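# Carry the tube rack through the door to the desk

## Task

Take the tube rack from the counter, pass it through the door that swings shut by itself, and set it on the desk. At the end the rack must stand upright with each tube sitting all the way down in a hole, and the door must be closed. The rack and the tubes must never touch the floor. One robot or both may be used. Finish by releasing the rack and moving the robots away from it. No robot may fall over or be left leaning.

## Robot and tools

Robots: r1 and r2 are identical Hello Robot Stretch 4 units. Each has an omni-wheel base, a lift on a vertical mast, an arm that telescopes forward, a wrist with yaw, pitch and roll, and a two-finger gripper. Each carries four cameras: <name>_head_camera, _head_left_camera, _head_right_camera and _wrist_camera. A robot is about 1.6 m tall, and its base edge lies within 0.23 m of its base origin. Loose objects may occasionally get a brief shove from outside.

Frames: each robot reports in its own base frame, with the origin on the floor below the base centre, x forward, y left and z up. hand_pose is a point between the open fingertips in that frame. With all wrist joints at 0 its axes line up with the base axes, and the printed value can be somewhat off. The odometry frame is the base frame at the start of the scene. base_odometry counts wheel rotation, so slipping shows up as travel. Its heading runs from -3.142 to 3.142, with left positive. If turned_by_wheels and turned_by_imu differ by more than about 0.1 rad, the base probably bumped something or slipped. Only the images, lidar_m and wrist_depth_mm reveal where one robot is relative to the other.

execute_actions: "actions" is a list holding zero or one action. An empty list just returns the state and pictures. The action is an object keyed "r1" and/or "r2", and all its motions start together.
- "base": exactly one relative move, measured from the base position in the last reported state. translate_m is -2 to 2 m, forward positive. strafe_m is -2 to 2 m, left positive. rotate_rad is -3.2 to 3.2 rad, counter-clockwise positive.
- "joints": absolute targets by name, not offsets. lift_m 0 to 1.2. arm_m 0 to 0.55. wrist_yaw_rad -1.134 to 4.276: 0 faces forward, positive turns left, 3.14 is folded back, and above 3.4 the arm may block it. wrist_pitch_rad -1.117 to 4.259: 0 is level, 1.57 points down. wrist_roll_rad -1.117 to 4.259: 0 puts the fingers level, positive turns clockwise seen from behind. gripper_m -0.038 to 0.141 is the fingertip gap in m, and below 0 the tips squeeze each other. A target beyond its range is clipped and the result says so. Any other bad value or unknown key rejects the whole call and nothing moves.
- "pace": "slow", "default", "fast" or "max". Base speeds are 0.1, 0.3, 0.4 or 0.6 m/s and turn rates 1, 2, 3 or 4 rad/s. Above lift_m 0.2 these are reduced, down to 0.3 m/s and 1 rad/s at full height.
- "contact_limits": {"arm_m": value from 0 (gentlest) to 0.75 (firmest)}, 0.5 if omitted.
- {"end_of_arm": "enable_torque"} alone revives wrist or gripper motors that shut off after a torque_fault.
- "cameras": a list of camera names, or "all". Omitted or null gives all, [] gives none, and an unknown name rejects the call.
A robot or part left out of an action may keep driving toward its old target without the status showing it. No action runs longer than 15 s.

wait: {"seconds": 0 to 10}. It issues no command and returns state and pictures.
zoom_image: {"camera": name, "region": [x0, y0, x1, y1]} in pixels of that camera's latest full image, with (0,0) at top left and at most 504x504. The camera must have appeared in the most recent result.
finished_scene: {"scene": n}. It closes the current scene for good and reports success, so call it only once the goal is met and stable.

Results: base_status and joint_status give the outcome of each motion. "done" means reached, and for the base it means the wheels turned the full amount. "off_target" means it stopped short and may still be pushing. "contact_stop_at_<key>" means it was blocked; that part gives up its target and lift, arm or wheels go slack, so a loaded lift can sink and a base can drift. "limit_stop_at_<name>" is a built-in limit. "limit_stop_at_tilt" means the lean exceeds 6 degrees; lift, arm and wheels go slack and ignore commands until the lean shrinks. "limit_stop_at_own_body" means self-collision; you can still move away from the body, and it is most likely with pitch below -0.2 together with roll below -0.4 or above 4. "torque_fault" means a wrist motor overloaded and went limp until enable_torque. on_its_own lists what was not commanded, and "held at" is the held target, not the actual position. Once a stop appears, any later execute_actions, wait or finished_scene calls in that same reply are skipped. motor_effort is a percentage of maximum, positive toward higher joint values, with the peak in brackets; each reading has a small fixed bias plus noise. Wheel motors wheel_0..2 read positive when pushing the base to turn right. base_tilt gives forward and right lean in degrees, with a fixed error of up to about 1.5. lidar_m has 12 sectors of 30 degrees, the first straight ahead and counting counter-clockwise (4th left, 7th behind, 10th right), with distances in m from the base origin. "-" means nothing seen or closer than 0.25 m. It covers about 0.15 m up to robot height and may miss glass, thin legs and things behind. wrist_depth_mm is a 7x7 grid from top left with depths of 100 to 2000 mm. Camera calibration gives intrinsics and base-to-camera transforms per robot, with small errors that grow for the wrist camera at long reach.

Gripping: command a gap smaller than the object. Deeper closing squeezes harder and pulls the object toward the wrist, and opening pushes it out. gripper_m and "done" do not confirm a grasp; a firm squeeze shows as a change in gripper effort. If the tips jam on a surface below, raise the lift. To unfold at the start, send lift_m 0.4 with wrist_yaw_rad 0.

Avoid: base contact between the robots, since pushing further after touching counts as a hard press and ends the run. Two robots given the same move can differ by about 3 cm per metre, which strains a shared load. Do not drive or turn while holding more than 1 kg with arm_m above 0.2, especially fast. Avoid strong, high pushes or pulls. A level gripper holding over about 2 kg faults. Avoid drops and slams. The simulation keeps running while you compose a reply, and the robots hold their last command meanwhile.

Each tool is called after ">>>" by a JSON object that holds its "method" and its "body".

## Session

>>> {"method": "execute_actions", "body": {"actions": []}}

Scene clock: 0.00 s.
r1.base_odometry: x=+0.000 y=+0.000 heading=+0.000 (m, m, rad; r1's odometry frame)
r1.turned_by_wheels: +0.000 (rad since the last result)
r1.turned_by_imu: +0.000 (rad since the last result)
r1.base_tilt: forward=+0.2 right=-1.1 (deg)
r1.lidar_m: 0.91 0.80 0.69 0.70 0.83 1.70 1.26 1.36 1.26 1.28 1.03 0.91
r1.base_status: not commanded
r1.joint_positions: lift_m=+0.212 arm_m=+0.000 wrist_yaw_rad=+3.189 wrist_pitch_rad=-0.006 wrist_roll_rad=+0.010 gripper_m=+0.057
r1.joint_status: not commanded
r1.motor_effort: lift_m=+20 arm_m=-1 wrist_yaw_rad=-1 wrist_pitch_rad=-7 wrist_roll_rad=+0 gripper_m=-3 wheel_0=+0 wheel_1=+1 wheel_2=+0 (%)
r1.hand_pose: x=-0.1214 y=+0.0736 z=+0.3921 quat_wxyz=(-0.024, +0.003, +0.005, +1.000) (m; r1's base frame)
r1.wrist_depth_mm: - 135 243 - - - 1863 / - 112 135 - - - 1808 / - 114 135 - - - 1808 / 135 134 176 - - - 1808 / 209 1708 - - - - 1808 / 1229 1464 208 1576 1336 1661 1618 / 866 878 960 569 931 1060 1060
r2.base_odometry: x=+0.000 y=+0.000 heading=+0.000 (m, m, rad; r2's odometry frame)
r2.turned_by_wheels: +0.000 (rad since the last result)
r2.turned_by_imu: +0.000 (rad since the last result)
r2.base_tilt: forward=-0.6 right=-1.5 (deg)
r2.lidar_m: 0.97 0.85 0.83 1.05 2.00 2.16 1.94 1.74 1.74 1.02 0.88 0.91
r2.base_status: not commanded
r2.joint_positions: lift_m=+0.135 arm_m=+0.000 wrist_yaw_rad=+3.179 wrist_pitch_rad=+0.007 wrist_roll_rad=+0.002 gripper_m=+0.057
r2.joint_status: not commanded
r2.motor_effort: lift_m=+20 arm_m=+0 wrist_yaw_rad=-1 wrist_pitch_rad=-8 wrist_roll_rad=+1 gripper_m=-4 wheel_0=+0 wheel_1=+0 wheel_2=+0 (%)
r2.hand_pose: x=-0.1208 y=+0.0765 z=+0.3109 quat_wxyz=(-0.019, -0.003, +0.001, +1.000) (m; r2's base frame)
r2.wrist_depth_mm: - 143 218 - - - 1921 / - 109 140 - - - 1921 / - 108 139 - - - 1921 / - 115 140 - - - 1983 / 187 141 1983 - - - 1983 / 211 1430 1255 1366 213 1336 1366 / 211 917 788 878 820 768 866
pictures: r1_head_camera, r1_head_left_camera, r1_head_right_camera, r1_wrist_camera, r2_head_camera, r2_head_left_camera, r2_head_right_camera, r2_wrist_camera
camera_calibration (this result's frames):
r1_wrist_camera: T_world_to_cam=[[-0.0245047, 0.999656, 0.00930041, -0.0889927], [-0.0194787, 0.00882399, -0.999771, 0.448056], [-0.99951, -0.0246803, 0.0192558, 0.0956546], [0, 0, 0, 1]] pos_world=[0.102155, 0.0873692, 0.44694]
r2_wrist_camera: T_world_to_cam=[[-0.0844167, 0.99643, 0.000736525, -0.075598], [-0.0374229, -0.00243179, -0.999297, 0.371548], [-0.995728, -0.0843848, 0.0374946, 0.0996948], [0, 0, 0, 1]] pos_world=[0.106792, 0.0846444, 0.367604]
Images, in order (width x height): r1_head_camera 420x560, r1_head_left_camera 420x672, r1_head_right_camera 420x672, r1_wrist_camera 616x392, r2_head_camera 420x560, r2_head_left_camera 420x672, r2_head_right_camera 420x672, r2_wrist_camera 616x392.

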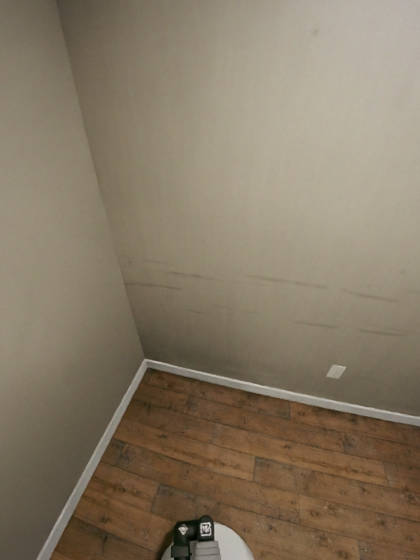

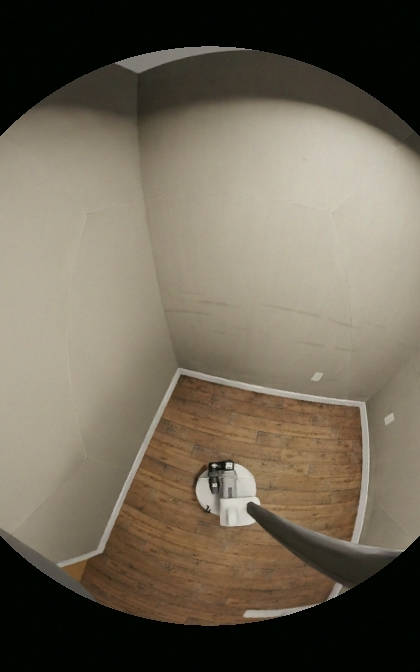

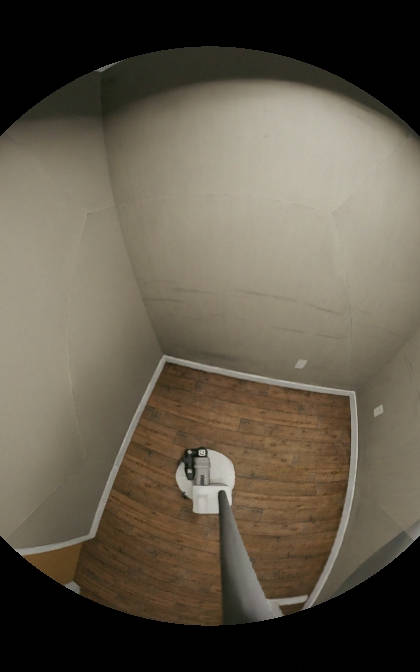

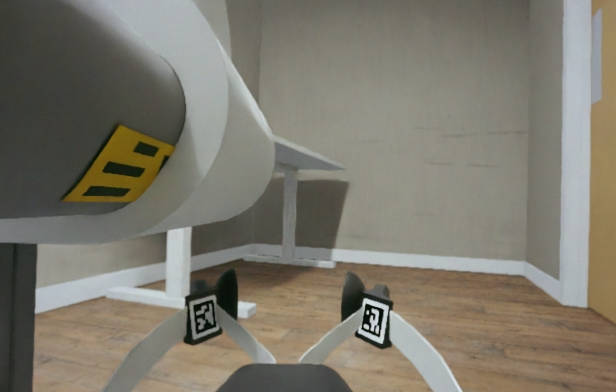

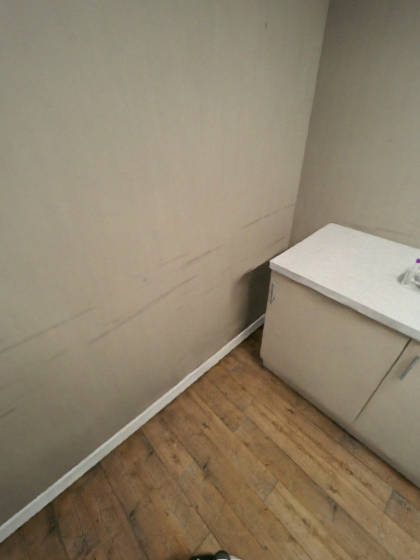

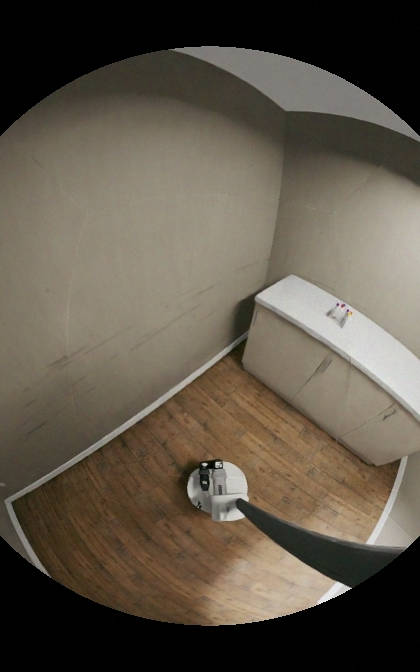

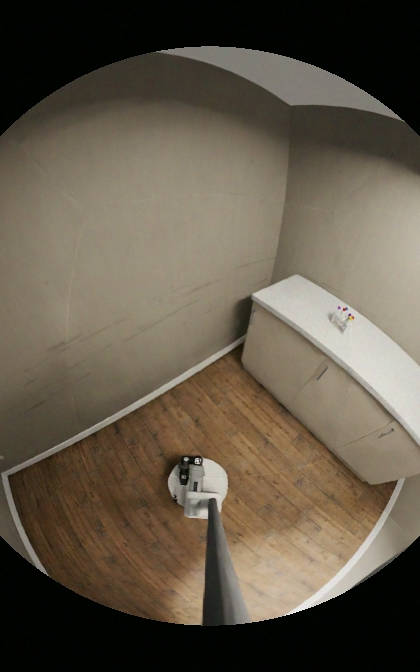

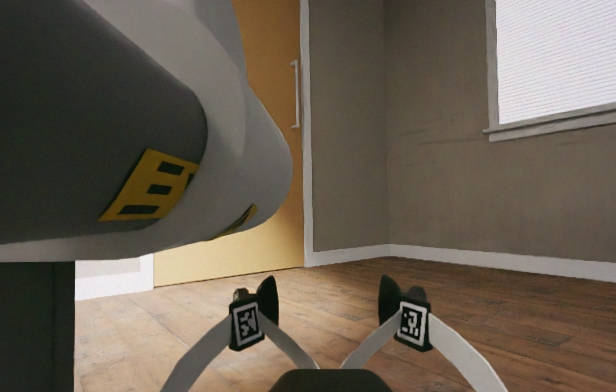

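>>> {"method": "execute_actions", "body": {"actions": [{"r2":{"base":{"rotate_rad":-0.8},"joints":{"lift_m":0.95,"wrist_yaw_rad":0,"wrist_pitch_rad":0.3,"gripper_m":0.141},"pace":"fast"},"r1":{"base":{"rotate_rad":1.29},"joints":{"lift_m":0.2},"pace":"fast"}}], "cameras": ["r2_head_camera","r2_wrist_camera","r1_head_left_camera","r2_head_right_camera"]}}

Scene clock: 4.40 s.
r1.base_odometry: x=+0.000 y=+0.000 heading=+1.290 (m, m, rad; r1's odometry frame)
r1.turned_by_wheels: +1.290 (rad since the last result)
r1.turned_by_imu: +1.284 (rad since the last result)
r1.base_tilt: forward=+0.2 right=-1.1 (deg)
r1.lidar_m: 0.68 0.73 1.01 1.91 1.22 1.33 1.25 1.29 0.93 0.91 0.96 0.71
r1.base_status: done
r1.joint_positions: lift_m=+0.200 arm_m=+0.000 wrist_yaw_rad=+3.189 wrist_pitch_rad=-0.006 wrist_roll_rad=+0.010 gripper_m=+0.057
r1.joint_status: all done
r1.motor_effort: lift_m=+16(17) arm_m=-1(1) wrist_yaw_rad=+0(1) wrist_pitch_rad=-5(8) wrist_roll_rad=+0(0) gripper_m=-4(4) wheel_0=-2(7) wheel_1=-1(7) wheel_2=+0(9) (%)
r1.hand_pose: x=-0.1214 y=+0.0736 z=+0.3804 quat_wxyz=(-0.024, +0.003, +0.005, +1.000) (m; r1's base frame)
r1.wrist_depth_mm: - 136 243 1366 1366 1366 1336 / - 112 135 1397 1366 1336 1336 / - 114 135 1366 1336 1336 1336 / 135 134 176 1397 1366 1336 1366 / 209 1397 1366 1366 1366 1366 1336 / 1205 1366 208 1336 1281 1336 1336 / 842 866 946 559 904 1042 1042
r2.base_odometry: x=+0.000 y=+0.000 heading=-0.800 (m, m, rad; r2's odometry frame)
r2.turned_by_wheels: -0.800 (rad since the last result)
r2.turned_by_imu: -0.786 (rad since the last result)
r2.base_tilt: forward=-0.5 right=-1.4 (deg)
r2.lidar_m: 0.90 0.95 0.87 0.85 0.90 1.31 2.19 2.33 1.78 1.73 1.23 0.93
r2.base_status: done
r2.joint_positions: lift_m=+0.950 arm_m=+0.000 wrist_yaw_rad=+0.000 wrist_pitch_rad=+0.302 wrist_roll_rad=+0.002 gripper_m=+0.141
r2.joint_status: all done
r2.motor_effort: lift_m=+23(24) arm_m=+0(0) wrist_yaw_rad=-3(5) wrist_pitch_rad=-8(3) wrist_roll_rad=+1(1) gripper_m=+0(1) wheel_0=-1(9) wheel_1=-2(9) wheel_2=-2(8) (%)
r2.hand_pose: x=+0.4462 y=-0.0873 z=+1.0421 quat_wxyz=(+0.989, +0.001, +0.150, +0.000) (m; r2's base frame)
r2.wrist_depth_mm: 1205 1255 1229 1205 1182 1205 1160 / 1205 1308 1308 1255 1255 1229 1205 / 1229 1366 1336 1308 1308 1281 1229 / 1160 1060 1025 960 946 931 904 / 820 798 768 759 741 723 715 / 878 831 224 809 768 197 741 / 1060 878 878 163 809 788 768
pictures: r1_head_left_camera, r2_head_camera, r2_head_right_camera, r2_wrist_camera
camera_calibration (this result's frames):
r2_wrist_camera: T_world_to_cam=[[0.045276, -0.998891, -0.0128896, -0.082973], [-0.254998, 0.000919246, -0.966941, 1.18676], [0.965881, 0.047066, -0.254674, 0.0637442], [0, 0, 0, 1]] pos_world=[0.244808, -0.0869722, 1.16269]
Images, in order (width x height): r1_head_left_camera 420x672, r2_head_camera 420x560, r2_head_right_camera 420x672, r2_wrist_camera 616x392.

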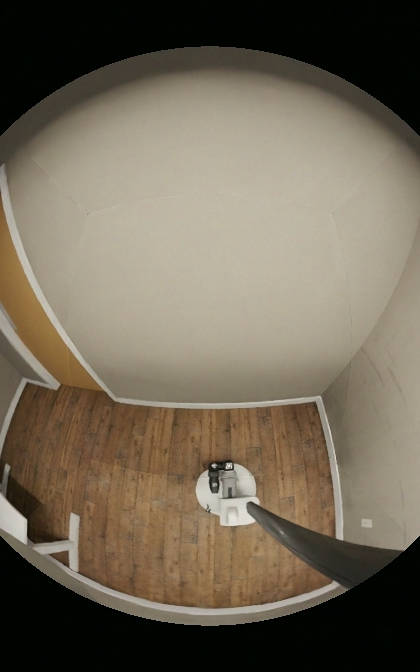

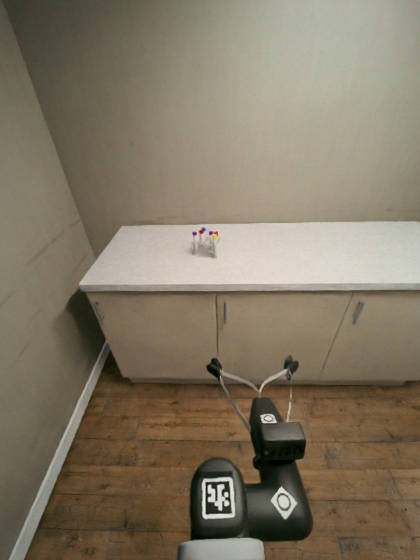

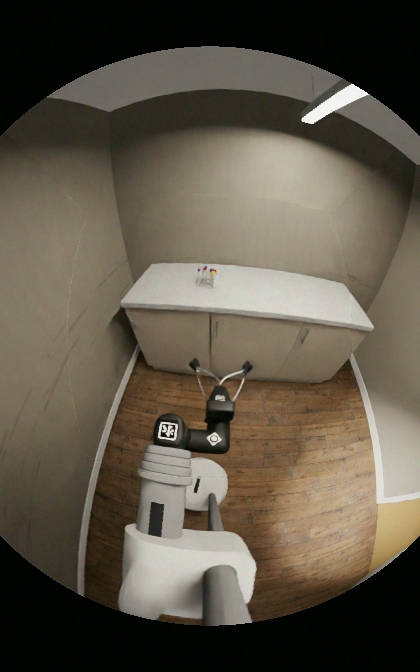

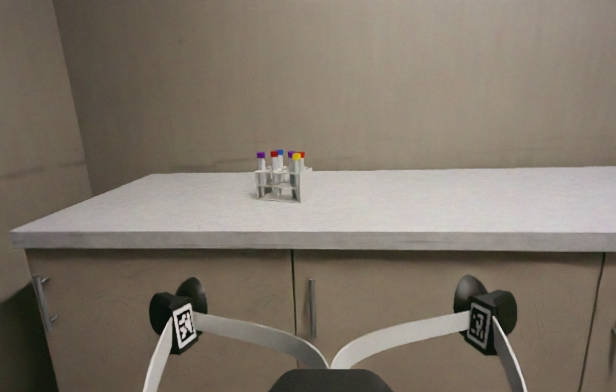

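>>> {"method": "zoom_image", "body": {"camera": "r2_wrist_camera", "region": [245, 140, 325, 210]}}

>>> {"method": "zoom_image", "body": {"camera": "r2_head_camera", "region": [180, 215, 235, 265]}}

Region (245, 140, 325, 210) of r2_wrist_camera's 616x392 image, scaled by 6.300; it fills the top 441 rows of this view, and the rest is white.

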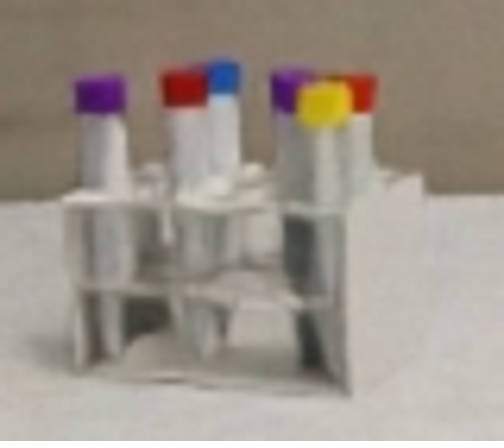

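Region (180, 215, 235, 265) of r2_head_camera's 420x560 image, scaled by 9.164, with more detail than that image has; it fills the top 458 rows of this view, and the rest is white.

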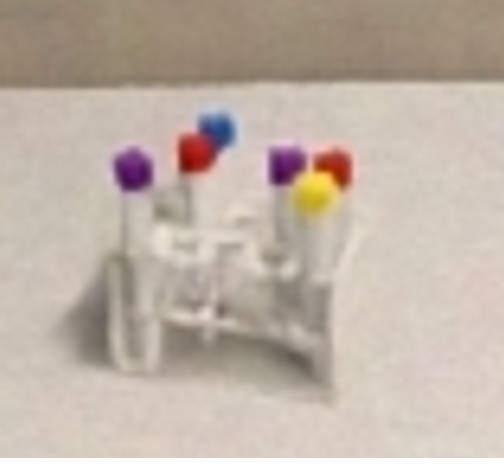

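>>> {"method": "execute_actions", "body": {"actions": [{"r2":{"base":{"rotate_rad":-0.345},"joints":{"wrist_pitch_rad":0.2,"lift_m":0.9},"pace":"fast"}}], "cameras": []}}

>>> {"method": "execute_actions", "body": {"actions": [{"r2":{"base":{"strafe_m":0.49},"pace":"fast"},"r1":{"base":{"strafe_m":1.6},"pace":"max"}}], "cameras": ["r2_head_camera","r2_wrist_camera","r1_head_camera"]}}

Scene clock: 7.67 s.
r1.base_odometry: x=+0.000 y=+0.000 heading=+1.290 (m, m, rad; r1's odometry frame)
r1.turned_by_wheels: +0.000 (rad since the last result)
r1.turned_by_imu: -0.001 (rad since the last result)
r1.base_tilt: forward=+0.4 right=-0.9 (deg)
r1.lidar_m: 0.70 0.73 1.02 1.91 1.24 1.30 1.26 1.30 0.96 0.91 0.95 0.73
r1.base_status: not commanded
r1.joint_positions: lift_m=+0.200 arm_m=+0.000 wrist_yaw_rad=+3.189 wrist_pitch_rad=-0.006 wrist_roll_rad=+0.010 gripper_m=+0.057
r1.joint_status: not commanded
r1.motor_effort: lift_m=+16(16) arm_m=-1(1) wrist_yaw_rad=-1(1) wrist_pitch_rad=-8(6) wrist_roll_rad=-1(0) gripper_m=-3(4) wheel_0=-2(2) wheel_1=-1(1) wheel_2=+0(0) (%)
r1.hand_pose: x=-0.1214 y=+0.0736 z=+0.3804 quat_wxyz=(-0.024, +0.003, +0.005, +1.000) (m; r1's base frame)
r1.wrist_depth_mm: - 135 243 1366 1366 1366 1336 / - 112 135 1366 1366 1336 1336 / - 114 135 1366 1366 1336 1336 / 135 134 176 1366 1366 1336 1336 / 209 1397 1366 1366 1366 1366 1336 / 1182 1397 208 1366 1308 1336 1308 / 842 866 946 554 904 1042 1042
r2.base_odometry: x=+0.000 y=+0.000 heading=-1.145 (m, m, rad; r2's odometry frame)
r2.turned_by_wheels: -0.344 (rad since the last result)
r2.turned_by_imu: -0.339 (rad since the last result)
r2.base_tilt: forward=-0.4 right=-1.5 (deg)
r2.lidar_m: 0.88 0.88 1.03 0.84 0.86 0.97 1.68 2.17 2.09 1.74 1.73 1.08
r2.base_status: done
r2.joint_positions: lift_m=+0.900 arm_m=+0.000 wrist_yaw_rad=+0.000 wrist_pitch_rad=+0.203 wrist_roll_rad=+0.002 gripper_m=+0.141
r2.joint_status: all done
r2.motor_effort: lift_m=+16(19) arm_m=+0(0) wrist_yaw_rad=-2(3) wrist_pitch_rad=-9(12) wrist_roll_rad=+1(1) gripper_m=-1(1) wheel_0=+3(6) wheel_1=+3(6) wheel_2=+2(7) (%)
r2.hand_pose: x=+0.4533 y=-0.0874 z=+1.0204 quat_wxyz=(+0.995, +0.001, +0.101, +0.000) (m; r2's base frame)
r2.wrist_depth_mm: 1118 1205 1255 1336 1430 1537 1618 / 1138 1205 1281 1366 1430 1576 1661 / 1182 1229 1336 1366 1499 1618 1708 / 1182 946 1281 1336 1255 1205 1576 / 732 715 750 798 842 917 991 / 691 707 224 809 854 197 1008 / 699 723 788 162 904 960 1060
pictures: none
No camera images: the call's "cameras" was empty. Leave "cameras" out to get every camera's image.

Scene clock: 11.73 s.
r1.base_odometry: x=-1.537 y=+0.444 heading=+1.290 (m, m, rad; r1's odometry frame)
r1.turned_by_wheels: +0.000 (rad since the last result)
r1.turned_by_imu: -0.001 (rad since the last result)
r1.base_tilt: forward=+0.2 right=-1.0 (deg)
r1.lidar_m: 0.81 0.83 1.07 1.19 0.67 0.48 0.45 0.49 1.84 2.53 1.04 0.85
r1.base_status: done
r1.joint_positions: lift_m=+0.200 arm_m=+0.000 wrist_yaw_rad=+3.189 wrist_pitch_rad=-0.006 wrist_roll_rad=+0.010 gripper_m=+0.057
r1.joint_status: not commanded
r1.motor_effort: lift_m=+17(17) arm_m=-1(1) wrist_yaw_rad=-2(1) wrist_pitch_rad=-6(6) wrist_roll_rad=-1(1) gripper_m=-5(3) wheel_0=+2(13) wheel_1=+0(16) wheel_2=-1(1) (%)
r1.hand_pose: x=-0.1214 y=+0.0736 z=+0.3803 quat_wxyz=(-0.024, +0.003, +0.005, +1.000) (m; r1's base frame)
r1.wrist_depth_mm: - 135 243 647 634 621 609 / - 112 135 831 798 788 768 / - 114 135 1366 1336 1308 1308 / 135 134 176 1336 1336 1336 1308 / 209 1366 1366 1336 1308 1308 1308 / 1205 1336 208 1308 1281 1336 1308 / 842 854 946 554 891 1042 1042
r2.base_odometry: x=+0.446 y=+0.202 heading=-1.145 (m, m, rad; r2's odometry frame)
r2.turned_by_wheels: +0.000 (rad since the last result)
r2.turned_by_imu: +0.001 (rad since the last result)
r2.base_tilt: forward=-0.5 right=-1.3 (deg)
r2.lidar_m: 0.75 0.76 0.49 0.37 0.38 0.43 0.77 2.35 2.58 2.19 1.64 0.89
r2.base_status: done
r2.joint_positions: lift_m=+0.900 arm_m=+0.000 wrist_yaw_rad=+0.000 wrist_pitch_rad=+0.203 wrist_roll_rad=+0.002 gripper_m=+0.141
r2.joint_status: not commanded
r2.motor_effort: lift_m=+16(16) arm_m=+0(0) wrist_yaw_rad=-2(2) wrist_pitch_rad=-8(11) wrist_roll_rad=+0(1) gripper_m=-1(0) wheel_0=+0(10) wheel_1=-2(10) wheel_2=+1(1) (%)
r2.hand_pose: x=+0.4534 y=-0.0874 z=+1.0204 quat_wxyz=(+0.995, +0.001, +0.101, +0.000) (m; r2's base frame)
r2.wrist_depth_mm: 1008 1060 1098 1205 1281 1397 1499 / 1025 1078 1138 1205 1281 1397 1499 / 1042 1118 1182 1255 1336 1430 1537 / 1060 1138 1182 904 1255 1182 1160 / 1042 707 699 676 699 741 788 / 549 564 224 668 707 196 820 / 574 597 647 162 732 768 866
pictures: r1_head_camera, r2_head_camera, r2_wrist_camera
camera_calibration (this result's frames):
r2_wrist_camera: T_world_to_cam=[[0.0461622, -0.998899, -0.00837638, -0.0886288], [-0.157912, 0.000982809, -0.987453, 1.14451], [0.986374, 0.0469057, -0.157693, -0.0569338], [0, 0, 0, 1]] pos_world=[0.240981, -0.0869856, 1.12043]
Images, in order (width x height): r1_head_camera 420x560, r2_head_camera 420x560, r2_wrist_camera 616x392.

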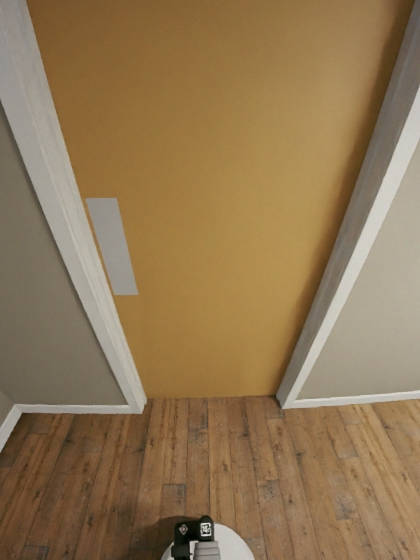

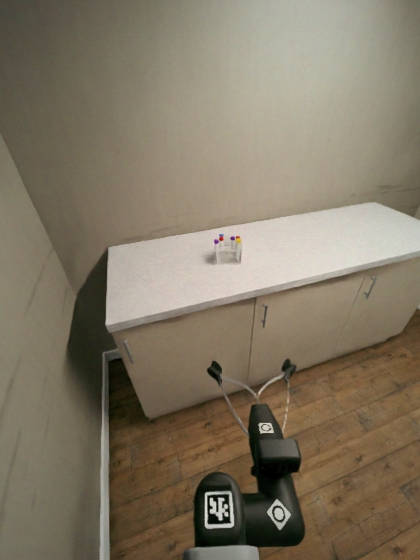

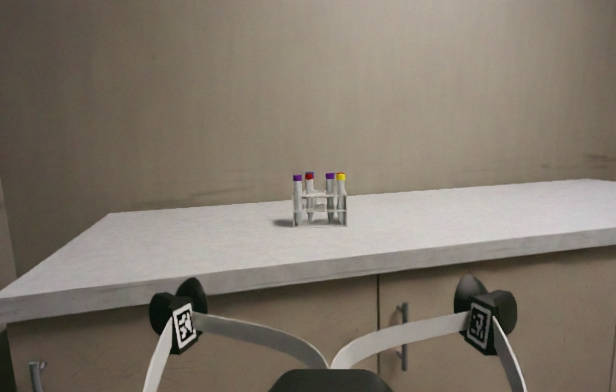

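>>> {"method": "execute_actions", "body": {"actions": [{"r2":{"base":{"translate_m":0.3},"joints":{"arm_m":0.22,"lift_m":0.845},"pace":"fast"},"r1":{"base":{"translate_m":0.53},"pace":"fast"}}], "cameras": ["r2_wrist_camera","r1_head_left_camera"]}}

Scene clock: 15.40 s.
r1.base_odometry: x=-1.390 y=+0.953 heading=+1.290 (m, m, rad; r1's odometry frame)
r1.turned_by_wheels: +0.000 (rad since the last result)
r1.turned_by_imu: -0.001 (rad since the last result)
r1.base_tilt: forward=+0.2 right=-1.1 (deg)
r1.lidar_m: 0.27 0.29 0.43 0.95 1.26 1.03 0.97 1.06 2.61 0.82 0.42 0.30
r1.base_status: done
r1.joint_positions: lift_m=+0.200 arm_m=+0.000 wrist_yaw_rad=+3.189 wrist_pitch_rad=-0.006 wrist_roll_rad=+0.010 gripper_m=+0.057
r1.joint_status: not commanded
r1.motor_effort: lift_m=+17(17) arm_m=-1(1) wrist_yaw_rad=-2(1) wrist_pitch_rad=-8(6) wrist_roll_rad=+0(0) gripper_m=-5(3) wheel_0=-2(5) wheel_1=+0(6) wheel_2=+1(13) (%)
r1.hand_pose: x=-0.1214 y=+0.0736 z=+0.3803 quat_wxyz=(-0.024, +0.003, +0.005, +1.000) (m; r1's base frame)
r1.wrist_depth_mm: - 135 243 1921 1863 1808 1756 / - 112 135 1863 1863 1808 1756 / - 114 135 1397 1366 1366 1397 / 135 135 176 1863 1808 1808 1576 / 209 1863 1863 1863 1808 1808 1576 / 1205 1430 208 1499 1308 1618 1464 / 842 866 946 559 891 1042 1042
r2.base_odometry: x=+0.570 y=-0.071 heading=-1.145 (m, m, rad; r2's odometry frame)
r2.turned_by_wheels: +0.000 (rad since the last result)
r2.turned_by_imu: +0.000 (rad since the last result)
r2.base_tilt: forward=-0.5 right=-1.3 (deg)
r2.lidar_m: 0.49 0.46 0.57 0.46 0.47 0.55 0.94 2.61 2.52 2.11 1.03 0.59
r2.base_status: done
r2.joint_positions: lift_m=+0.845 arm_m=+0.219 wrist_yaw_rad=+0.000 wrist_pitch_rad=+0.202 wrist_roll_rad=+0.002 gripper_m=+0.141
r2.joint_status: all done
r2.motor_effort: lift_m=+16(16) arm_m=+7(8) wrist_yaw_rad=-2(0) wrist_pitch_rad=-8(12) wrist_roll_rad=+0(1) gripper_m=+1(1) wheel_0=+1(7) wheel_1=+1(7) wheel_2=+2(12) (%)
r2.hand_pose: x=+0.6723 y=-0.0874 z=+0.9656 quat_wxyz=(+0.995, +0.001, +0.101, +0.000) (m; r2's base frame)
r2.wrist_depth_mm: 591 615 654 691 732 788 854 / 597 634 668 715 759 809 878 / 615 654 683 732 778 831 904 / 621 654 691 357 768 820 854 / 530 521 508 353 410 477 466 / 353 327 224 330 329 197 322 / 265 250 247 163 239 237 248
pictures: r1_head_left_camera, r2_wrist_camera
camera_calibration (this result's frames):
r2_wrist_camera: T_world_to_cam=[[0.0461855, -0.998898, -0.00835795, -0.0992225], [-0.157514, 0.000979835, -0.987516, 1.12471], [0.986436, 0.0469254, -0.157295, -0.281958], [0, 0, 0, 1]] pos_world=[0.459873, -0.0869842, 1.06549]
Images, in order (width x height): r1_head_left_camera 420x672, r2_wrist_camera 616x392.

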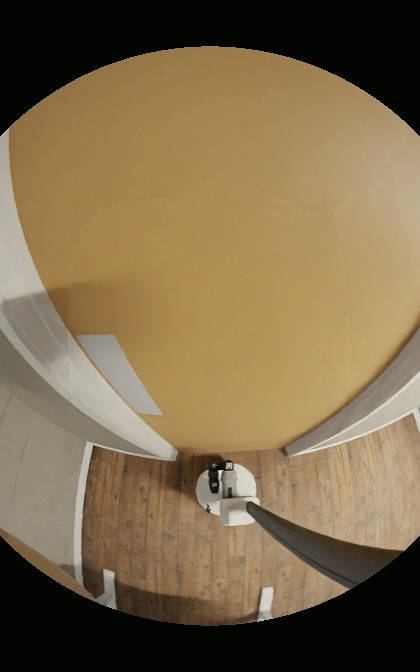

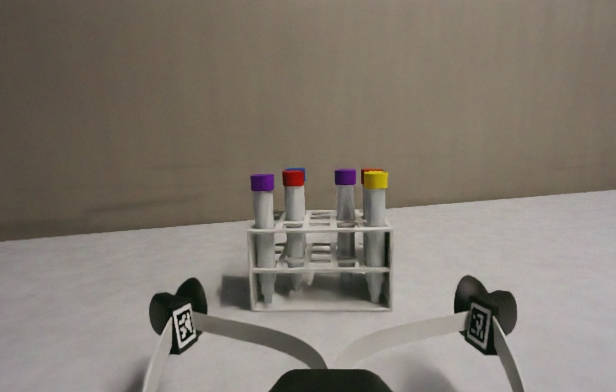

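>>> {"method": "execute_actions", "body": {"actions": [{"r2":{"base":{"strafe_m":0.007},"joints":{"arm_m":0.315,"lift_m":0.83},"contact_limits":{"arm_m":0.15},"pace":"slow"},"r1":{"base":{"translate_m":0.2},"pace":"slow"}}], "cameras": ["r2_wrist_camera"]}}

Scene clock: 20.47 s.
r1.base_odometry: x=-1.335 y=+1.144 heading=+1.290 (m, m, rad; r1's odometry frame)
r1.turned_by_wheels: +0.000 (rad since the last result)
r1.turned_by_imu: +0.000 (rad since the last result)
r1.base_tilt: forward=+0.2 right=-1.1 (deg)
r1.lidar_m: - 0.25 0.35 0.37 1.24 1.23 1.18 1.27 2.64 0.45 0.25 0.25
r1.base_status: done
r1.joint_positions: lift_m=+0.200 arm_m=+0.000 wrist_yaw_rad=+3.189 wrist_pitch_rad=-0.006 wrist_roll_rad=+0.010 gripper_m=+0.057
r1.joint_status: not commanded
r1.motor_effort: lift_m=+17(18) arm_m=-1(1) wrist_yaw_rad=-1(0) wrist_pitch_rad=-4(4) wrist_roll_rad=-1(1) gripper_m=-4(4) wheel_0=+8(13) wheel_1=+8(13) wheel_2=-18(22) (%)
r1.hand_pose: x=-0.1214 y=+0.0735 z=+0.3803 quat_wxyz=(-0.024, +0.003, +0.005, +1.000) (m; r1's base frame)
r1.wrist_depth_mm: - 135 243 - - - 1756 / - 112 135 - - - 1708 / - 114 135 1576 1576 1576 1576 / 135 135 176 - - - 1708 / 209 - - - - - 1708 / 1205 1464 208 1499 1308 1576 1537 / 842 866 960 559 904 1025 1060
r2.base_odometry: x=+0.577 y=-0.068 heading=-1.145 (m, m, rad; r2's odometry frame)
r2.turned_by_wheels: +0.000 (rad since the last result)
r2.turned_by_imu: +0.000 (rad since the last result)
r2.base_tilt: forward=-0.5 right=-1.4 (deg)
r2.lidar_m: 0.47 0.46 0.57 0.46 0.45 0.53 0.93 2.62 2.43 2.13 1.04 0.60
r2.base_status: done
r2.joint_positions: lift_m=+0.830 arm_m=+0.314 wrist_yaw_rad=+0.000 wrist_pitch_rad=+0.202 wrist_roll_rad=+0.002 gripper_m=+0.141
r2.joint_status: all done
r2.motor_effort: lift_m=+15(15) arm_m=+7(11) wrist_yaw_rad=-2(2) wrist_pitch_rad=-8(8) wrist_roll_rad=+0(1) gripper_m=-3(1) wheel_0=-3(4) wheel_1=+1(5) wheel_2=+0(1) (%)
r2.contact_limits: arm_m 0.15
r2.hand_pose: x=+0.7672 y=-0.0874 z=+0.9506 quat_wxyz=(+0.995, +0.001, +0.101, +0.000) (m; r2's base frame)
r2.wrist_depth_mm: 508 535 569 603 640 683 741 / 521 549 580 615 654 707 759 / 530 559 591 627 668 723 788 / 544 574 591 627 245 723 778 / 484 469 387 286 231 430 424 / 319 297 224 264 234 197 293 / 239 225 222 162 216 215 224
pictures: r2_wrist_camera
camera_calibration (this result's frames):
r2_wrist_camera: T_world_to_cam=[[0.04616, -0.998899, -0.00835794, -0.103719], [-0.157514, 0.000983835, -0.987516, 1.12492], [0.986437, 0.0469002, -0.157295, -0.377947], [0, 0, 0, 1]] pos_world=[0.5548, -0.086986, 1.05056]
Images, in order (width x height): r2_wrist_camera 616x392.

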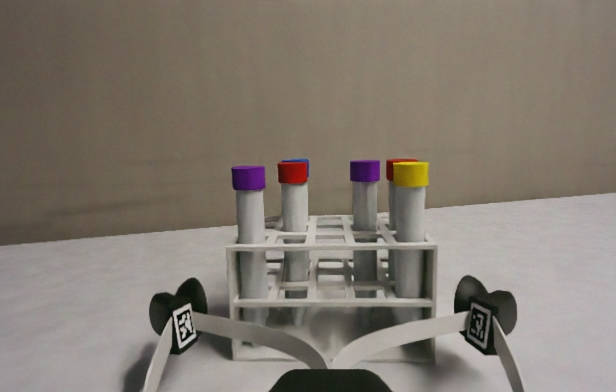

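>>> {"method": "execute_actions", "body": {"actions": [{"r2":{"joints":{"arm_m":0.355},"contact_limits":{"arm_m":0.15},"pace":"slow"},"r1":{"base":{"translate_m":0.2}}}], "cameras": ["r2_wrist_camera"]}}

>>> {"method": "execute_actions", "body": {"actions": [{"r2":{"joints":{"gripper_m":0.065}},"r1":{"base":{"translate_m":0.36}}}], "cameras": ["r2_wrist_camera","r1_head_left_camera"]}}

Scene clock: 23.13 s.
r1.base_odometry: x=-1.280 y=+1.336 heading=+1.289 (m, m, rad; r1's odometry frame)
r1.turned_by_wheels: +0.000 (rad since the last result)
r1.turned_by_imu: -0.002 (rad since the last result)
r1.base_tilt: forward=+0.2 right=-1.1 (deg)
r1.lidar_m: 0.25 0.27 1.23 0.35 0.37 1.44 1.38 1.49 0.53 0.26 0.25 -
r1.base_status: done
r1.joint_positions: lift_m=+0.200 arm_m=+0.000 wrist_yaw_rad=+3.189 wrist_pitch_rad=-0.006 wrist_roll_rad=+0.010 gripper_m=+0.057
r1.joint_status: not commanded
r1.motor_effort: lift_m=+17(17) arm_m=-1(1) wrist_yaw_rad=-2(2) wrist_pitch_rad=-5(6) wrist_roll_rad=+0(1) gripper_m=-4(3) wheel_0=+9(14) wheel_1=-1(13) wheel_2=-13(28) (%)
r1.hand_pose: x=-0.1214 y=+0.0735 z=+0.3803 quat_wxyz=(-0.024, +0.003, +0.005, +1.000) (m; r1's base frame)
r1.wrist_depth_mm: - 135 243 - - - 1708 / - 112 135 - - - 1756 / - 114 135 - - 1808 1661 / 135 135 176 - - - 1708 / 208 - - - - - 1708 / 1182 1464 208 1537 1308 1576 1499 / 854 866 960 549 904 1042 1042
r2.base_odometry: x=+0.577 y=-0.068 heading=-1.145 (m, m, rad; r2's odometry frame)
r2.turned_by_wheels: +0.000 (rad since the last result)
r2.turned_by_imu: +0.000 (rad since the last result)
r2.base_tilt: forward=-0.4 right=-1.3 (deg)
r2.lidar_m: 0.48 0.46 0.53 0.45 0.46 0.51 0.93 2.63 2.25 2.11 1.01 0.58
r2.base_status: not commanded
r2.joint_positions: lift_m=+0.830 arm_m=+0.354 wrist_yaw_rad=+0.000 wrist_pitch_rad=+0.202 wrist_roll_rad=+0.002 gripper_m=+0.141
r2.joint_status: all done
r2.motor_effort: lift_m=+15(15) arm_m=+8(7) wrist_yaw_rad=-2(2) wrist_pitch_rad=-8(11) wrist_roll_rad=+0(1) gripper_m=-1(0) wheel_0=-3(3) wheel_1=+2(1) wheel_2=+0(0) (%)
r2.contact_limits: arm_m 0.15
r2.hand_pose: x=+0.8072 y=-0.0874 z=+0.9506 quat_wxyz=(+0.995, +0.001, +0.101, +0.000) (m; r2's base frame)
r2.wrist_depth_mm: 477 504 535 569 603 647 691 / 488 517 544 580 615 661 715 / 496 521 559 591 634 683 732 / 508 535 554 609 209 691 732 / 484 469 272 221 195 430 424 / 319 294 197 222 198 194 291 / 238 225 207 162 202 205 223
pictures: r2_wrist_camera
camera_calibration (this result's frames):
r2_wrist_camera: T_world_to_cam=[[0.0461258, -0.998901, -0.00835794, -0.105547], [-0.157514, 0.000989233, -0.987516, 1.13122], [0.986439, 0.0468664, -0.157295, -0.417391], [0, 0, 0, 1]] pos_world=[0.594782, -0.0869884, 1.05056]
Images, in order (width x height): r2_wrist_camera 616x392.

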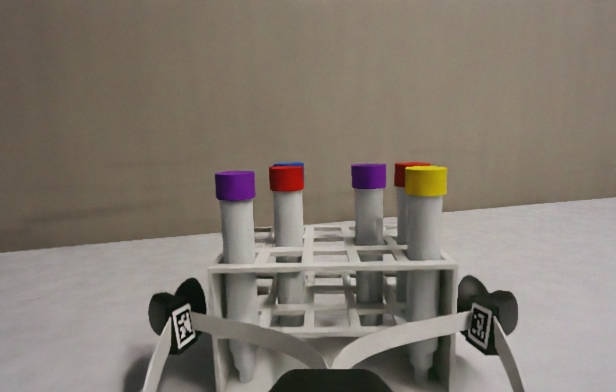

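Scene clock: 25.80 s.
r1.base_odometry: x=-1.180 y=+1.682 heading=+1.289 (m, m, rad; r1's odometry frame)
r1.turned_by_wheels: -0.001 (rad since the last result)
r1.turned_by_imu: -0.003 (rad since the last result)
r1.base_tilt: forward=+0.2 right=-1.1 (deg)
r1.lidar_m: 0.26 1.58 1.19 1.16 0.53 0.54 1.78 0.76 0.30 0.25 - 0.25
r1.base_status: done
r1.joint_positions: lift_m=+0.200 arm_m=+0.000 wrist_yaw_rad=+3.189 wrist_pitch_rad=-0.006 wrist_roll_rad=+0.010 gripper_m=+0.057
r1.joint_status: not commanded
r1.motor_effort: lift_m=+17(18) arm_m=-1(1) wrist_yaw_rad=-1(1) wrist_pitch_rad=-5(6) wrist_roll_rad=-1(1) gripper_m=-4(4) wheel_0=+8(15) wheel_1=-5(6) wheel_2=-10(29) (%)
r1.hand_pose: x=-0.1214 y=+0.0735 z=+0.3803 quat_wxyz=(-0.024, +0.003, +0.005, +1.000) (m; r1's base frame)
r1.wrist_depth_mm: - 135 243 - - - 484 / - 112 135 - - - 484 / - 114 135 - - - 484 / 135 135 176 - - - 484 / 209 - - - - - 484 / 1182 1430 208 1499 1281 1464 484 / 842 866 960 559 891 904 480
r2.base_odometry: x=+0.577 y=-0.068 heading=-1.145 (m, m, rad; r2's odometry frame)
r2.turned_by_wheels: +0.000 (rad since the last result)
r2.turned_by_imu: +0.000 (rad since the last result)
r2.base_tilt: forward=-0.4 right=-1.5 (deg)
r2.lidar_m: 0.48 0.48 0.54 0.45 0.43 0.56 0.93 2.63 1.87 2.13 1.03 0.59
r2.base_status: not commanded
r2.joint_positions: lift_m=+0.830 arm_m=+0.354 wrist_yaw_rad=+0.000 wrist_pitch_rad=+0.203 wrist_roll_rad=+0.002 gripper_m=+0.066
r2.joint_status: all done
r2.motor_effort: lift_m=+15(15) arm_m=+7(8) wrist_yaw_rad=-2(2) wrist_pitch_rad=-10(10) wrist_roll_rad=+0(1) gripper_m=-25(25) wheel_0=-3(2) wheel_1=+1(1) wheel_2=+0(0) (%)
r2.hand_pose: x=+0.8072 y=-0.0874 z=+0.9504 quat_wxyz=(+0.995, +0.001, +0.101, +0.000) (m; r2's base frame)
r2.wrist_depth_mm: 480 504 530 564 603 647 691 / 488 517 544 574 615 668 715 / 496 525 559 591 627 683 741 / 512 535 554 609 196 683 732 / 477 466 197 204 200 424 418 / 317 312 184 213 204 188 290 / 237 175 181 175 174 191 203
pictures: r1_head_left_camera, r2_wrist_camera
camera_calibration (this result's frames):
r2_wrist_camera: T_world_to_cam=[[0.046119, -0.998901, -0.00839752, -0.105505], [-0.15837, 0.00098874, -0.987379, 1.13152], [0.986302, 0.0468669, -0.158151, -0.416481], [0, 0, 0, 1]] pos_world=[0.594841, -0.0869883, 1.05048]
Images, in order (width x height): r1_head_left_camera 420x672, r2_wrist_camera 616x392.

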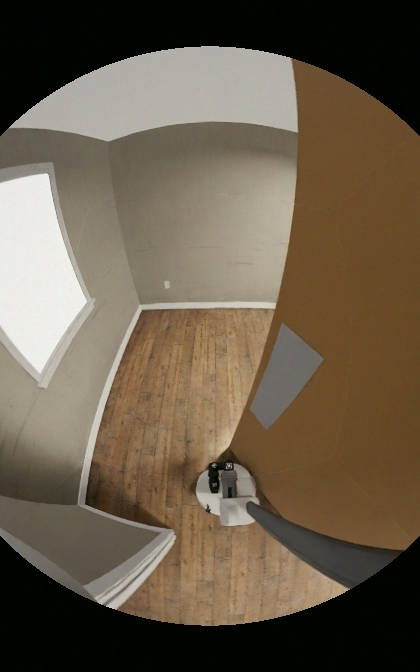

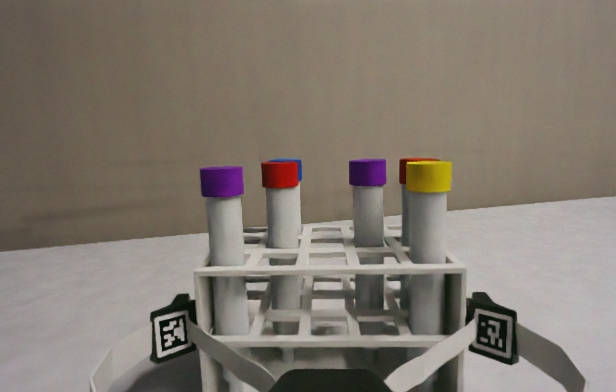

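>>> {"method": "execute_actions", "body": {"actions": [{"r2":{"joints":{"lift_m":0.875}},"r1":{"base":{"strafe_m":-0.22}}}], "cameras": []}}

>>> {"method": "execute_actions", "body": {"actions": [{"r2":{"joints":{"arm_m":0.0},"base":{"rotate_rad":0.345}},"r1":{"base":{"translate_m":0.3}}}], "cameras": ["r2_wrist_camera","r1_head_left_camera"]}}

Scene clock: 28.47 s.
r1.base_odometry: x=-0.969 y=+1.620 heading=+1.289 (m, m, rad; r1's odometry frame)
r1.turned_by_wheels: +0.000 (rad since the last result)
r1.turned_by_imu: +0.001 (rad since the last result)
r1.base_tilt: forward=+0.3 right=-1.1 (deg)
r1.lidar_m: 2.18 1.95 1.40 1.39 0.70 1.79 1.76 0.34 0.25 - 0.25 0.25
r1.base_status: done
r1.joint_positions: lift_m=+0.200 arm_m=+0.000 wrist_yaw_rad=+3.189 wrist_pitch_rad=-0.006 wrist_roll_rad=+0.010 gripper_m=+0.057
r1.joint_status: not commanded
r1.motor_effort: lift_m=+17(17) arm_m=-1(1) wrist_yaw_rad=-1(2) wrist_pitch_rad=-7(7) wrist_roll_rad=-1(1) gripper_m=-4(3) wheel_0=+7(19) wheel_1=-2(14) wheel_2=-3(10) (%)
r1.hand_pose: x=-0.1214 y=+0.0735 z=+0.3803 quat_wxyz=(-0.024, +0.003, +0.005, +1.000) (m; r1's base frame)
r1.wrist_depth_mm: - 136 242 - - - - / - 112 135 - - - - / - 114 135 - - - - / 135 135 176 - - - - / 210 - - - - - - / 496 1464 208 1499 1281 1576 1618 / 500 866 946 559 904 1042 1060
r2.base_odometry: x=+0.577 y=-0.068 heading=-1.145 (m, m, rad; r2's odometry frame)
r2.turned_by_wheels: +0.000 (rad since the last result)
r2.turned_by_imu: +0.000 (rad since the last result)
r2.base_tilt: forward=-0.5 right=-1.4 (deg)
r2.lidar_m: 0.48 0.48 0.55 0.46 0.45 0.55 0.92 2.62 1.61 1.89 1.00 0.57
r2.base_status: not commanded
r2.joint_positions: lift_m=+0.875 arm_m=+0.354 wrist_yaw_rad=+0.000 wrist_pitch_rad=+0.203 wrist_roll_rad=+0.002 gripper_m=+0.066
r2.joint_status: all done
r2.motor_effort: lift_m=+24(25) arm_m=+7(7) wrist_yaw_rad=-2(3) wrist_pitch_rad=-11(11) wrist_roll_rad=+0(1) gripper_m=-25(26) wheel_0=-3(3) wheel_1=+1(1) wheel_2=+0(0) (%)
r2.hand_pose: x=+0.8072 y=-0.0874 z=+0.9946 quat_wxyz=(+0.995, +0.001, +0.101, +0.000) (m; r2's base frame)
r2.wrist_depth_mm: 480 504 530 564 603 647 699 / 488 512 544 580 621 661 723 / 496 525 554 591 621 676 741 / 508 539 554 609 195 699 759 / 517 544 186 204 198 554 554 / 418 407 184 213 204 188 379 / 312 176 181 176 173 191 267
pictures: none
No camera images: the call's "cameras" was empty. Leave "cameras" out to get every camera's image.

Scene clock: 30.93 s.
r1.base_odometry: x=-0.886 y=+1.908 heading=+1.289 (m, m, rad; r1's odometry frame)
r1.turned_by_wheels: +0.000 (rad since the last result)
r1.turned_by_imu: +0.000 (rad since the last result)
r1.base_tilt: forward=+0.2 right=-1.0 (deg)
r1.lidar_m: 1.87 1.94 1.39 1.34 0.96 0.90 2.08 0.32 0.25 - 0.25 0.25
r1.base_status: done
r1.joint_positions: lift_m=+0.200 arm_m=+0.000 wrist_yaw_rad=+3.189 wrist_pitch_rad=-0.006 wrist_roll_rad=+0.010 gripper_m=+0.057
r1.joint_status: not commanded
r1.motor_effort: lift_m=+17(17) arm_m=-1(1) wrist_yaw_rad=-2(1) wrist_pitch_rad=-7(4) wrist_roll_rad=+0(1) gripper_m=-4(5) wheel_0=+5(14) wheel_1=-2(3) wheel_2=-2(13) (%)
r1.hand_pose: x=-0.1214 y=+0.0735 z=+0.3803 quat_wxyz=(-0.024, +0.003, +0.005, +1.000) (m; r1's base frame)
r1.wrist_depth_mm: - 135 244 - - - 798 / - 112 135 - - - 778 / - 114 135 - - - 788 / 135 134 176 - - - 788 / 209 668 - - - - 788 / 452 676 207 1499 1281 1618 778 / 459 585 960 554 891 1042 778
r2.base_odometry: x=+0.577 y=-0.068 heading=-0.800 (m, m, rad; r2's odometry frame)
r2.turned_by_wheels: +0.345 (rad since the last result)
r2.turned_by_imu: +0.339 (rad since the last result)
r2.base_tilt: forward=-0.6 right=-1.3 (deg)
r2.lidar_m: 0.41 0.53 0.49 0.47 0.51 0.72 2.57 1.70 1.55 1.54 0.62 0.41
r2.base_status: done
r2.joint_positions: lift_m=+0.875 arm_m=+0.001 wrist_yaw_rad=+0.000 wrist_pitch_rad=+0.204 wrist_roll_rad=+0.002 gripper_m=+0.066
r2.joint_status: all done
r2.motor_effort: lift_m=+24(24) arm_m=-8(10) wrist_yaw_rad=-1(5) wrist_pitch_rad=-11(13) wrist_roll_rad=+0(0) gripper_m=-24(26) wheel_0=+1(6) wheel_1=+0(8) wheel_2=-1(7) (%)
r2.hand_pose: x=+0.4547 y=-0.0875 z=+0.9945 quat_wxyz=(+0.995, +0.001, +0.102, +0.000) (m; r2's base frame)
r2.wrist_depth_mm: 715 854 842 831 820 798 778 / 715 891 866 854 831 831 809 / 715 904 891 866 866 842 831 / 715 917 891 820 194 854 842 / 707 891 185 204 198 559 564 / 654 413 183 212 204 188 384 / 315 172 181 176 173 191 271
pictures: r1_head_left_camera, r2_wrist_camera
camera_calibration (this result's frames):
r2_wrist_camera: T_world_to_cam=[[0.0458346, -0.998913, -0.00842718, -0.0888014], [-0.158986, 0.00103406, -0.98728, 1.11944], [0.986216, 0.0465914, -0.158766, -0.0612663], [0, 0, 0, 1]] pos_world=[0.242467, -0.087008, 1.09472]
Images, in order (width x height): r1_head_left_camera 420x672, r2_wrist_camera 616x392.

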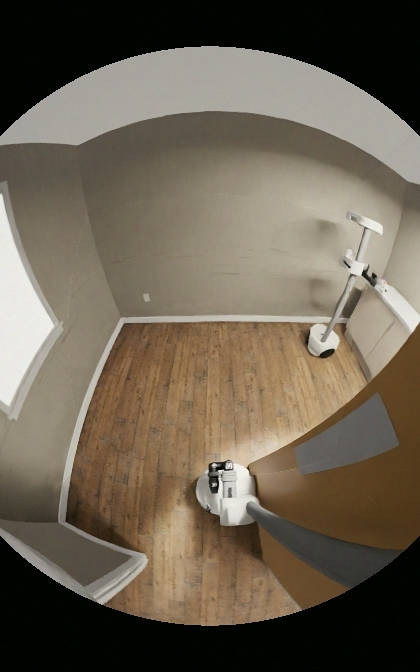

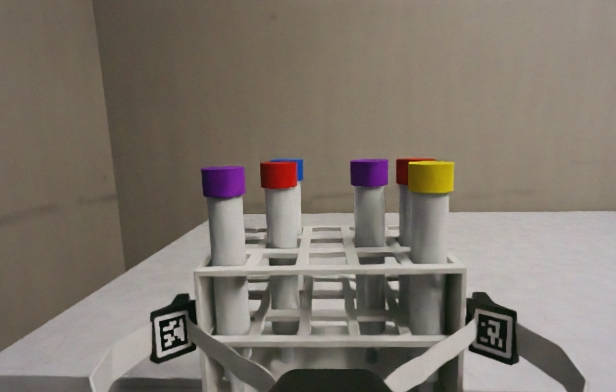

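>>> {"method": "execute_actions", "body": {"actions": [{"r2":{"base":{"rotate_rad":-1.355}},"r1":{"base":{"strafe_m":-0.14},"pace":"slow"}}], "cameras": []}}

>>> {"method": "execute_actions", "body": {"actions": [{"r2":{"base":{"strafe_m":-2.0},"pace":"fast"},"r1":{"base":{"translate_m":0.08},"pace":"slow"}}], "cameras": ["r2_head_camera","r2_head_left_camera","r1_head_left_camera"]}}

Scene clock: 35.47 s.
r1.base_odometry: x=-0.752 y=+1.870 heading=+1.289 (m, m, rad; r1's odometry frame)
r1.turned_by_wheels: +0.000 (rad since the last result)
r1.turned_by_imu: -0.002 (rad since the last result)
r1.base_tilt: forward=+0.2 right=-1.0 (deg)
r1.lidar_m: 1.87 1.94 1.55 1.49 0.98 1.03 0.56 0.27 0.25 - 0.25 1.52
r1.base_status: done
r1.joint_positions: lift_m=+0.200 arm_m=+0.000 wrist_yaw_rad=+3.189 wrist_pitch_rad=-0.006 wrist_roll_rad=+0.010 gripper_m=+0.057
r1.joint_status: not commanded
r1.motor_effort: lift_m=+17(18) arm_m=-1(1) wrist_yaw_rad=-1(2) wrist_pitch_rad=-6(7) wrist_roll_rad=-1(1) gripper_m=-4(4) wheel_0=+5(11) wheel_1=-5(10) wheel_2=-1(2) (%)
r1.hand_pose: x=-0.1214 y=+0.0735 z=+0.3803 quat_wxyz=(-0.024, +0.003, +0.005, +1.000) (m; r1's base frame)
r1.wrist_depth_mm: - 135 243 - - - - / - 112 135 - - - - / - 114 135 - - - - / 135 134 176 - - - - / 209 492 - - - - - / 373 496 207 1537 1281 1576 1576 / 373 449 741 554 904 1042 1008
r2.base_odometry: x=+0.577 y=-0.068 heading=-2.154 (m, m, rad; r2's odometry frame)
r2.turned_by_wheels: -1.355 (rad since the last result)
r2.turned_by_imu: -1.330 (rad since the last result)
r2.base_tilt: forward=-0.5 right=-1.4 (deg)
r2.lidar_m: 0.43 0.57 0.47 0.45 0.56 0.46 0.44 0.56 0.98 2.62 1.45 0.44
r2.base_status: done
r2.joint_positions: lift_m=+0.875 arm_m=+0.001 wrist_yaw_rad=+0.000 wrist_pitch_rad=+0.204 wrist_roll_rad=+0.002 gripper_m=+0.066
r2.joint_status: not commanded
r2.motor_effort: lift_m=+22(24) arm_m=-7(7) wrist_yaw_rad=-1(1) wrist_pitch_rad=-13(13) wrist_roll_rad=+1(1) gripper_m=-25(26) wheel_0=+2(7) wheel_1=+3(7) wheel_2=-1(6) (%)
r2.hand_pose: x=+0.4547 y=-0.0875 z=+0.9946 quat_wxyz=(+0.995, +0.001, +0.102, +0.000) (m; r2's base frame)
r2.wrist_depth_mm: 1182 1537 1983 1863 1756 1661 1576 / 1160 1499 - 1921 1808 1708 1618 / 1182 1499 - 1983 1863 1756 1618 / 1098 1255 991 1921 195 1708 1618 / 640 715 196 203 198 1808 1756 / 549 683 184 211 204 188 1756 / 554 175 181 176 173 191 1661
pictures: none
No camera images: the call's "cameras" was empty. Leave "cameras" out to get every camera's image.

Scene clock: 41.83 s.
r1.base_odometry: x=-0.730 y=+1.946 heading=+1.289 (m, m, rad; r1's odometry frame)
r1.turned_by_wheels: +0.000 (rad since the last result)
r1.turned_by_imu: -0.002 (rad since the last result)
r1.base_tilt: forward=+0.3 right=-1.0 (deg)
r1.lidar_m: 1.80 0.93 0.76 1.48 1.06 1.06 0.57 0.26 0.25 - 0.25 1.86
r1.base_status: done
r1.joint_positions: lift_m=+0.200 arm_m=+0.000 wrist_yaw_rad=+3.189 wrist_pitch_rad=-0.006 wrist_roll_rad=+0.010 gripper_m=+0.057
r1.joint_status: not commanded
r1.motor_effort: lift_m=+18(18) arm_m=-1(1) wrist_yaw_rad=-2(1) wrist_pitch_rad=-7(7) wrist_roll_rad=-1(1) gripper_m=-4(2) wheel_0=+5(6) wheel_1=-1(3) wheel_2=-6(8) (%)
r1.hand_pose: x=-0.1214 y=+0.0735 z=+0.3803 quat_wxyz=(-0.024, +0.003, +0.005, +1.000) (m; r1's base frame)
r1.wrist_depth_mm: - 135 243 - - - - / - 112 135 - - - - / - 114 135 - - - - / 135 135 176 - - - - / 209 500 878 - - - - / 375 504 208 1499 1308 1576 1160 / 377 452 759 554 904 1042 904
r2.base_odometry: x=-1.092 y=+1.034 heading=-2.154 (m, m, rad; r2's odometry frame)
r2.turned_by_wheels: +0.000 (rad since the last result)
r2.turned_by_imu: +0.002 (rad since the last result)
r2.base_tilt: forward=-0.5 right=-1.5 (deg)
r2.lidar_m: 0.41 0.95 2.41 2.01 1.18 0.97 0.99 0.84 0.66 0.67 0.78 0.40
r2.base_status: done
r2.joint_positions: lift_m=+0.875 arm_m=+0.001 wrist_yaw_rad=+0.000 wrist_pitch_rad=+0.204 wrist_roll_rad=+0.002 gripper_m=+0.066
r2.joint_status: not commanded
r2.motor_effort: lift_m=+22(22) arm_m=-7(7) wrist_yaw_rad=-1(1) wrist_pitch_rad=-14(13) wrist_roll_rad=+1(1) gripper_m=-25(25) wheel_0=+1(11) wheel_1=+3(11) wheel_2=+0(1) (%)
r2.hand_pose: x=+0.4547 y=-0.0874 z=+0.9946 quat_wxyz=(+0.995, +0.001, +0.102, +0.000) (m; r2's base frame)
r2.wrist_depth_mm: 1060 1336 - - 1255 1182 1118 / 1042 1336 - - 1281 1229 1118 / 1078 1366 - - 1281 1229 1160 / 1078 1366 1661 - 196 1255 1182 / 991 1366 182 204 198 1281 1229 / 991 1308 183 212 204 181 1229 / 946 176 181 176 173 191 1229
pictures: r1_head_left_camera, r2_head_camera, r2_head_left_camera
Images, in order (width x height): r1_head_left_camera 420x672, r2_head_camera 420x560, r2_head_left_camera 420x672.

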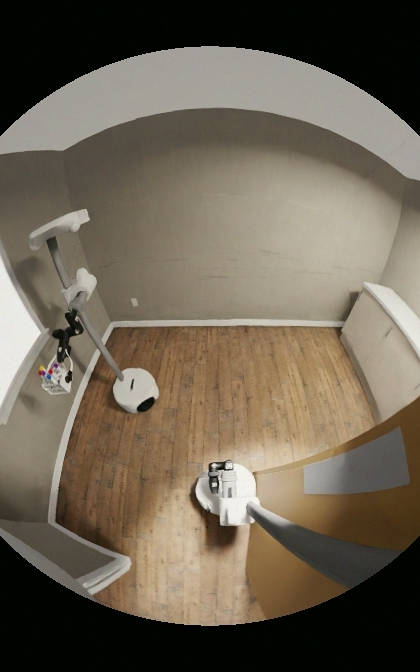

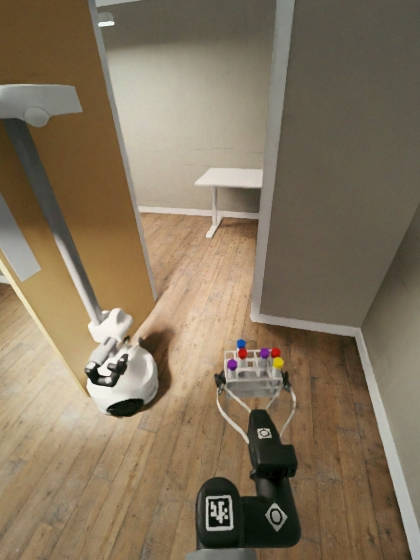

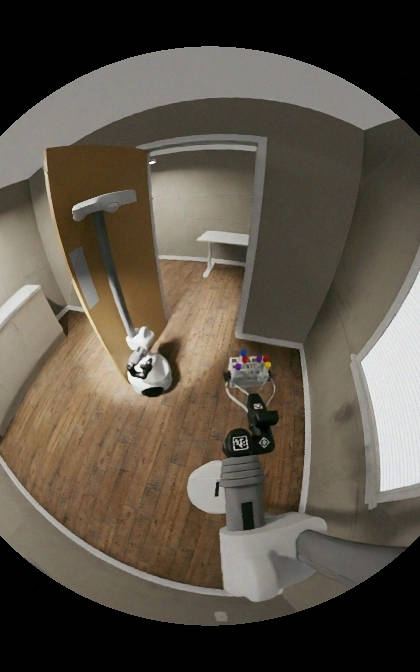

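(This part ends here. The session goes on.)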